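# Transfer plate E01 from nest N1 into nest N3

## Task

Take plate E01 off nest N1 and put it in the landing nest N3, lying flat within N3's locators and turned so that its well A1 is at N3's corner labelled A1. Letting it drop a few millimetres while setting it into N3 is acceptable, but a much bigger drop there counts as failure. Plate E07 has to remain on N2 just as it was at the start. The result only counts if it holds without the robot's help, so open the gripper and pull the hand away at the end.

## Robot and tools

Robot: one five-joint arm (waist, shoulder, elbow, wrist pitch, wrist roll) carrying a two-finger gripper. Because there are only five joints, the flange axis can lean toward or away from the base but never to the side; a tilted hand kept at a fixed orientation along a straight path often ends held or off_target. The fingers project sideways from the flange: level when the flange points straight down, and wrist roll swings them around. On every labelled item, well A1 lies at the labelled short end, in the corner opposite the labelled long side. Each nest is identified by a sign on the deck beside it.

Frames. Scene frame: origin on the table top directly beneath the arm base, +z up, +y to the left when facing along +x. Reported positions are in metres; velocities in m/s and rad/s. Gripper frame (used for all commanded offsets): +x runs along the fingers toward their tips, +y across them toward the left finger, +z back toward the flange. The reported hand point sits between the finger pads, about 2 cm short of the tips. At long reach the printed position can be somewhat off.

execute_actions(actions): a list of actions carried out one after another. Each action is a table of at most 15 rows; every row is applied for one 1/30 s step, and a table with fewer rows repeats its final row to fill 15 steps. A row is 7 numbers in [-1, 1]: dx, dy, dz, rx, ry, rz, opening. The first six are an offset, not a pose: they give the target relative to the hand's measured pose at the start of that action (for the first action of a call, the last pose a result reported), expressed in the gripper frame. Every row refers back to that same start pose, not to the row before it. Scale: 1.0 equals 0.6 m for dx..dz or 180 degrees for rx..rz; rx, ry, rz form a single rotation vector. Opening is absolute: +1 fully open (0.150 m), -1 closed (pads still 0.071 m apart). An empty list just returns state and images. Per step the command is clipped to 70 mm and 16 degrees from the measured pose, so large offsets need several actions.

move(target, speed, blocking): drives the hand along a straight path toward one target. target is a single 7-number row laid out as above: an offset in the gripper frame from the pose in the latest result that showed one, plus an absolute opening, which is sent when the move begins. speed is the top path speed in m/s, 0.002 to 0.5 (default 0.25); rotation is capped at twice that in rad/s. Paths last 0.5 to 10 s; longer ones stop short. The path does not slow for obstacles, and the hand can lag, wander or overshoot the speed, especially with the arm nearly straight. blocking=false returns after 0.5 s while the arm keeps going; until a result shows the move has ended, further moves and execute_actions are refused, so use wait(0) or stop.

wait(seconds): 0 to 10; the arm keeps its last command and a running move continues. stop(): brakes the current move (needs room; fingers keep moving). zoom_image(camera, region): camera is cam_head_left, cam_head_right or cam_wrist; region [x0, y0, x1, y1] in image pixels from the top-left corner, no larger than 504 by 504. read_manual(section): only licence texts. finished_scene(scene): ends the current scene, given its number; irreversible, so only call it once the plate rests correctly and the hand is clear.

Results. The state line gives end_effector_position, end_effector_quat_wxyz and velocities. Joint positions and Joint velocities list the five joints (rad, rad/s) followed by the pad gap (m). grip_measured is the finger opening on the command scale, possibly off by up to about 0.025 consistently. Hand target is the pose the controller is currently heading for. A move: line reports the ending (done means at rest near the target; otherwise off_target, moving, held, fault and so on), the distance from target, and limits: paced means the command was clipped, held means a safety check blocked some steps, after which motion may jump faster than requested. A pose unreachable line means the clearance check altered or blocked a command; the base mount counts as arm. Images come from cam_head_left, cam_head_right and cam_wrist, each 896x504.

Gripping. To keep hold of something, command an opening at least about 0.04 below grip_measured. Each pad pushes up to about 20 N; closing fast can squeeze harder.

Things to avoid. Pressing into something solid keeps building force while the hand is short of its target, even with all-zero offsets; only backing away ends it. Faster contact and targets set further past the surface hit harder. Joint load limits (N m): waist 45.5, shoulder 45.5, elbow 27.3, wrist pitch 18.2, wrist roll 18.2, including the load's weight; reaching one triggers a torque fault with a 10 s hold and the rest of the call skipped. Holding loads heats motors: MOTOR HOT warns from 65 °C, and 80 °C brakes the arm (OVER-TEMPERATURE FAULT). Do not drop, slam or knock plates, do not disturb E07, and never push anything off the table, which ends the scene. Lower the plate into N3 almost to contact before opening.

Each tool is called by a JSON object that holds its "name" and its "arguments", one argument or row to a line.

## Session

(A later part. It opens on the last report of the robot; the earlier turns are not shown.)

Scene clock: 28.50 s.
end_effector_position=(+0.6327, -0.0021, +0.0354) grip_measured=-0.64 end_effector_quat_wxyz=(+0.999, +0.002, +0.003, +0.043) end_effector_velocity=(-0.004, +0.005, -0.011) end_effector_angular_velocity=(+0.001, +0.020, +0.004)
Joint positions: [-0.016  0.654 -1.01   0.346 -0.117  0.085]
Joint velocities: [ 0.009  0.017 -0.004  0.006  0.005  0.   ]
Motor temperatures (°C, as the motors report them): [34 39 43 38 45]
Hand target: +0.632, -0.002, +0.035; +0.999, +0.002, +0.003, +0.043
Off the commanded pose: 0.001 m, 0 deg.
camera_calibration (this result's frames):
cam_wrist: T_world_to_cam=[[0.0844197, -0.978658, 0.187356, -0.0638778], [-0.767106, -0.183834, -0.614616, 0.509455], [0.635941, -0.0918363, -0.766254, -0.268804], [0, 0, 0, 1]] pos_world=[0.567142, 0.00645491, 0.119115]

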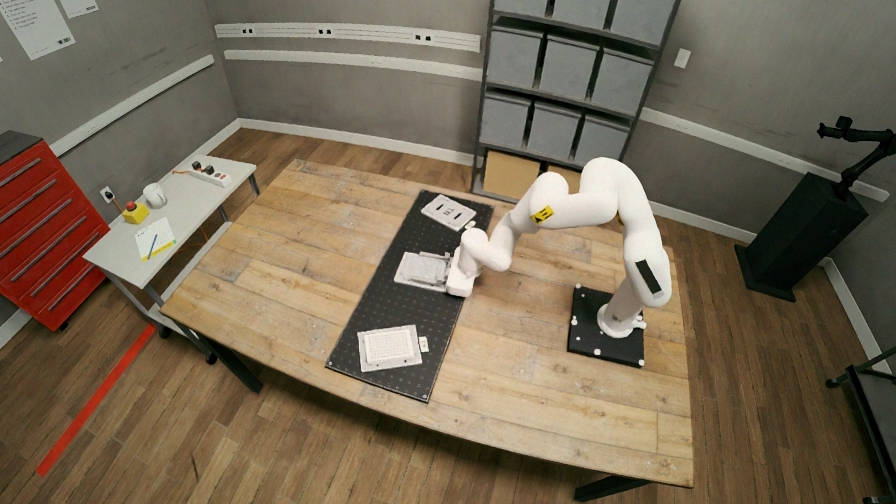

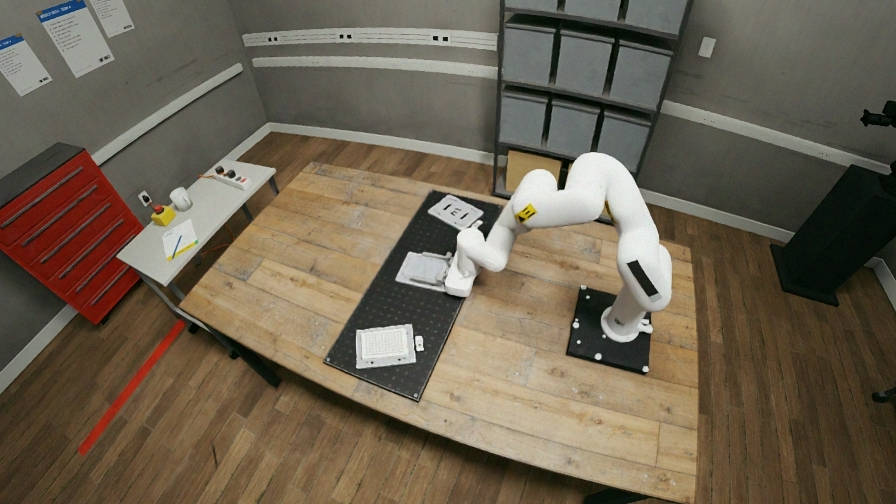

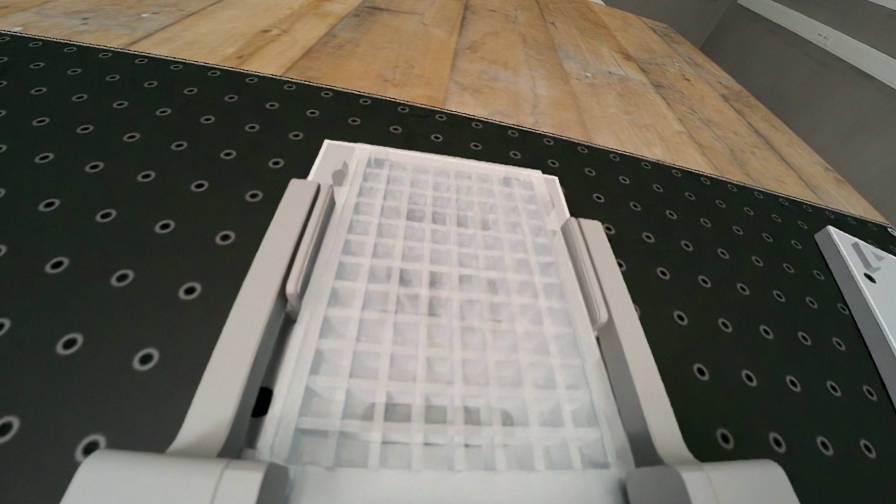

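It dropped in. Release and lift.

{"name": "execute_actions", "arguments": {
  "actions": [
    [[0,0,0,0,0,0,-0.5]],
    [[0,0,0,0,0,0,-0.35]]
  ]
}}

{"name": "move", "arguments": {
  "target": [-0.1, 0, 0.2, 0, 0, 0, -0.35],
  "speed": 0.12
}}

Scene clock: 30.87 s.
end_effector_position=(+0.6314, -0.0030, +0.0336) grip_measured=-0.35 end_effector_quat_wxyz=(+0.999, +0.002, +0.005, +0.042) end_effector_velocity=(+0.000, +0.000, +0.000) end_effector_angular_velocity=(+0.000, +0.000, +0.000)
Joint positions: [-0.017  0.655 -1.008  0.348 -0.117  0.097]
Joint velocities: [ 0.    -0.    -0.     0.001  0.     0.   ]
Motor temperatures (°C, as the motors report them): [34 39 43 38 45]
Hand target: +0.631, -0.003, +0.034; +0.999, +0.002, +0.005, +0.042
Off the commanded pose: 0.000 m, 0 deg.
camera_calibration (this result's frames):
cam_wrist: T_world_to_cam=[[0.0831934, -0.978855, 0.186876, -0.0635256], [-0.770197, -0.182153, -0.611242, 0.508981], [0.632357, -0.0930798, -0.769065, -0.267137], [0, 0, 0, 1]] pos_world=[0.566227, 0.00566518, 0.117536]

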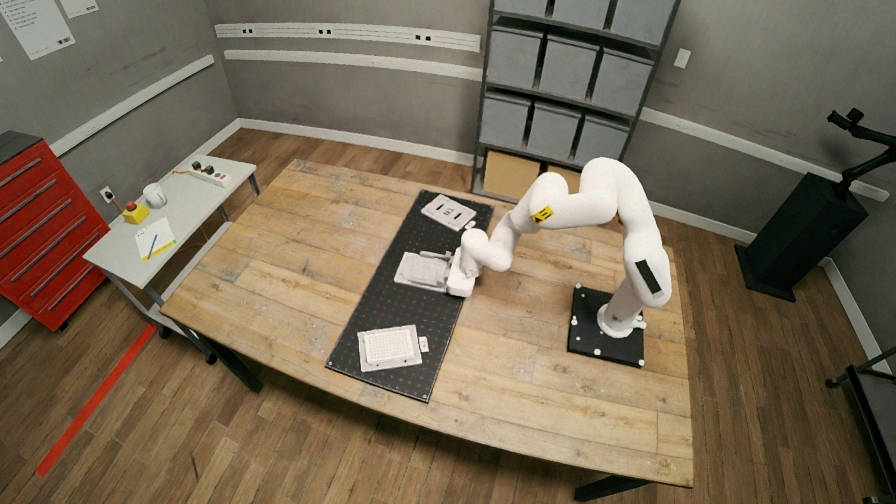

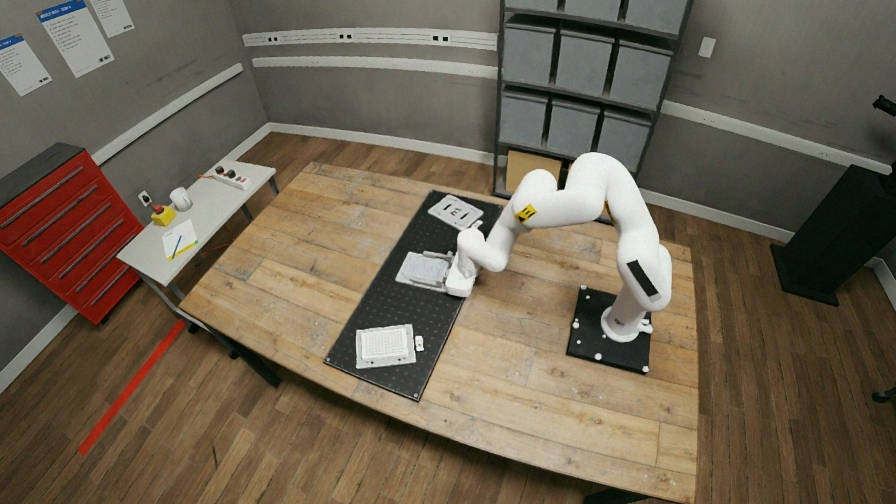

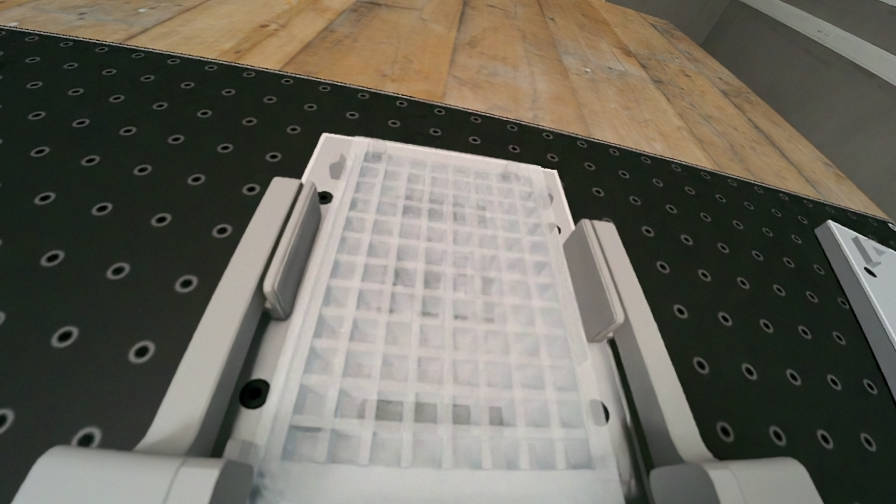

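Scene clock: 32.47 s.
end_effector_position=(+0.5725, -0.0085, +0.1535) grip_measured=-0.35 end_effector_quat_wxyz=(+0.999, +0.002, +0.005, +0.042) end_effector_velocity=(-0.001, -0.000, +0.004) end_effector_angular_velocity=(-0.000, -0.002, +0.001)
Joint positions: [-0.034  0.178 -0.721  0.539 -0.133  0.097]
Joint velocities: [-0.    -0.011  0.003  0.006 -0.001 -0.   ]
Motor temperatures (°C, as the motors report them): [34 39 43 38 45]
Hand target: +0.573, -0.009, +0.154; +0.999, +0.002, +0.005, +0.042
Off the commanded pose: 0.001 m, 0 deg.
move: done
camera_calibration (this result's frames):
cam_wrist: T_world_to_cam=[[0.0833069, -0.978844, 0.186881, -0.0864853], [-0.770534, -0.182193, -0.610805, 0.536066], [0.631931, -0.0931139, -0.769411, -0.137866], [0, 0, 0, 1]] pos_world=[0.507384, 0.000174675, 0.237519]

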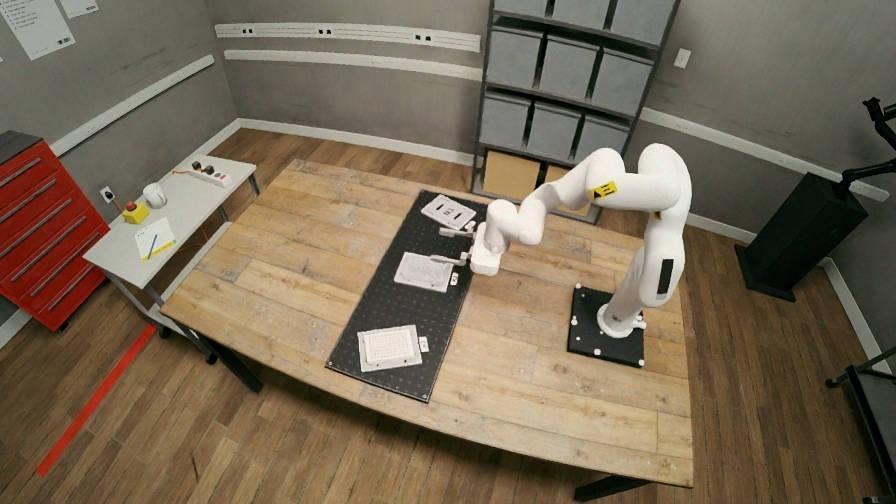

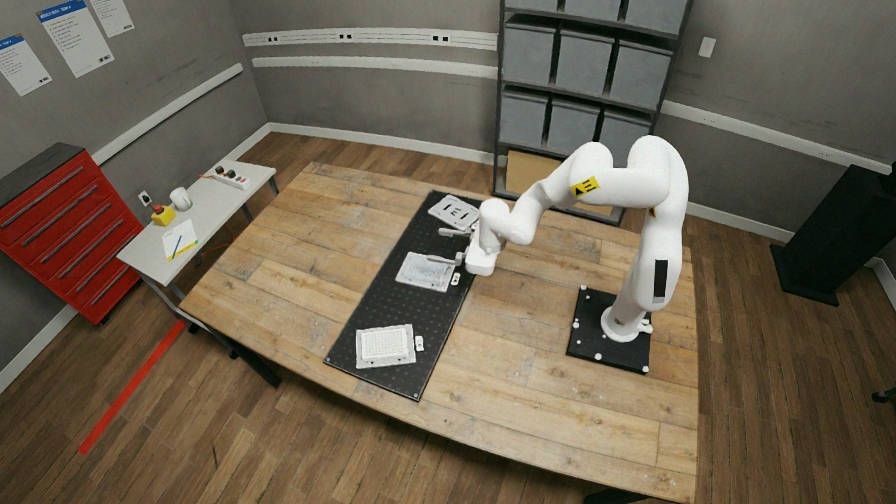

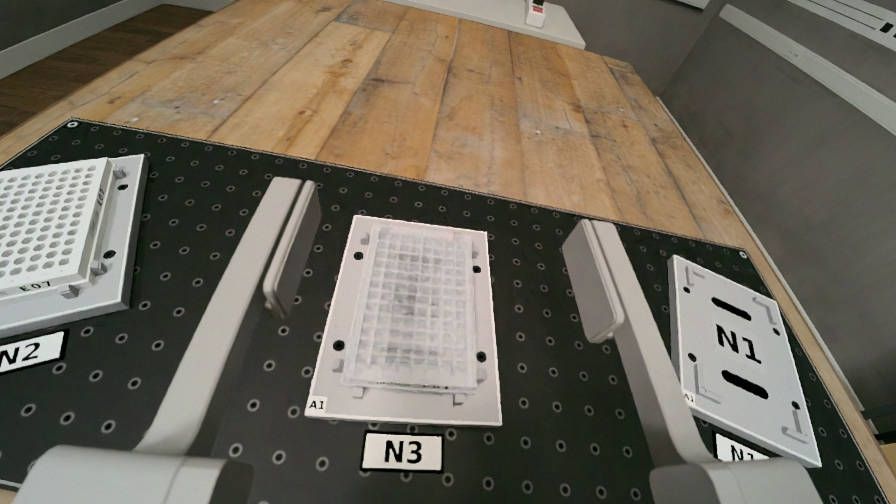

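{"name": "finished_scene", "arguments": {
  "scene": 1
}}

The scene is finished: the task was done.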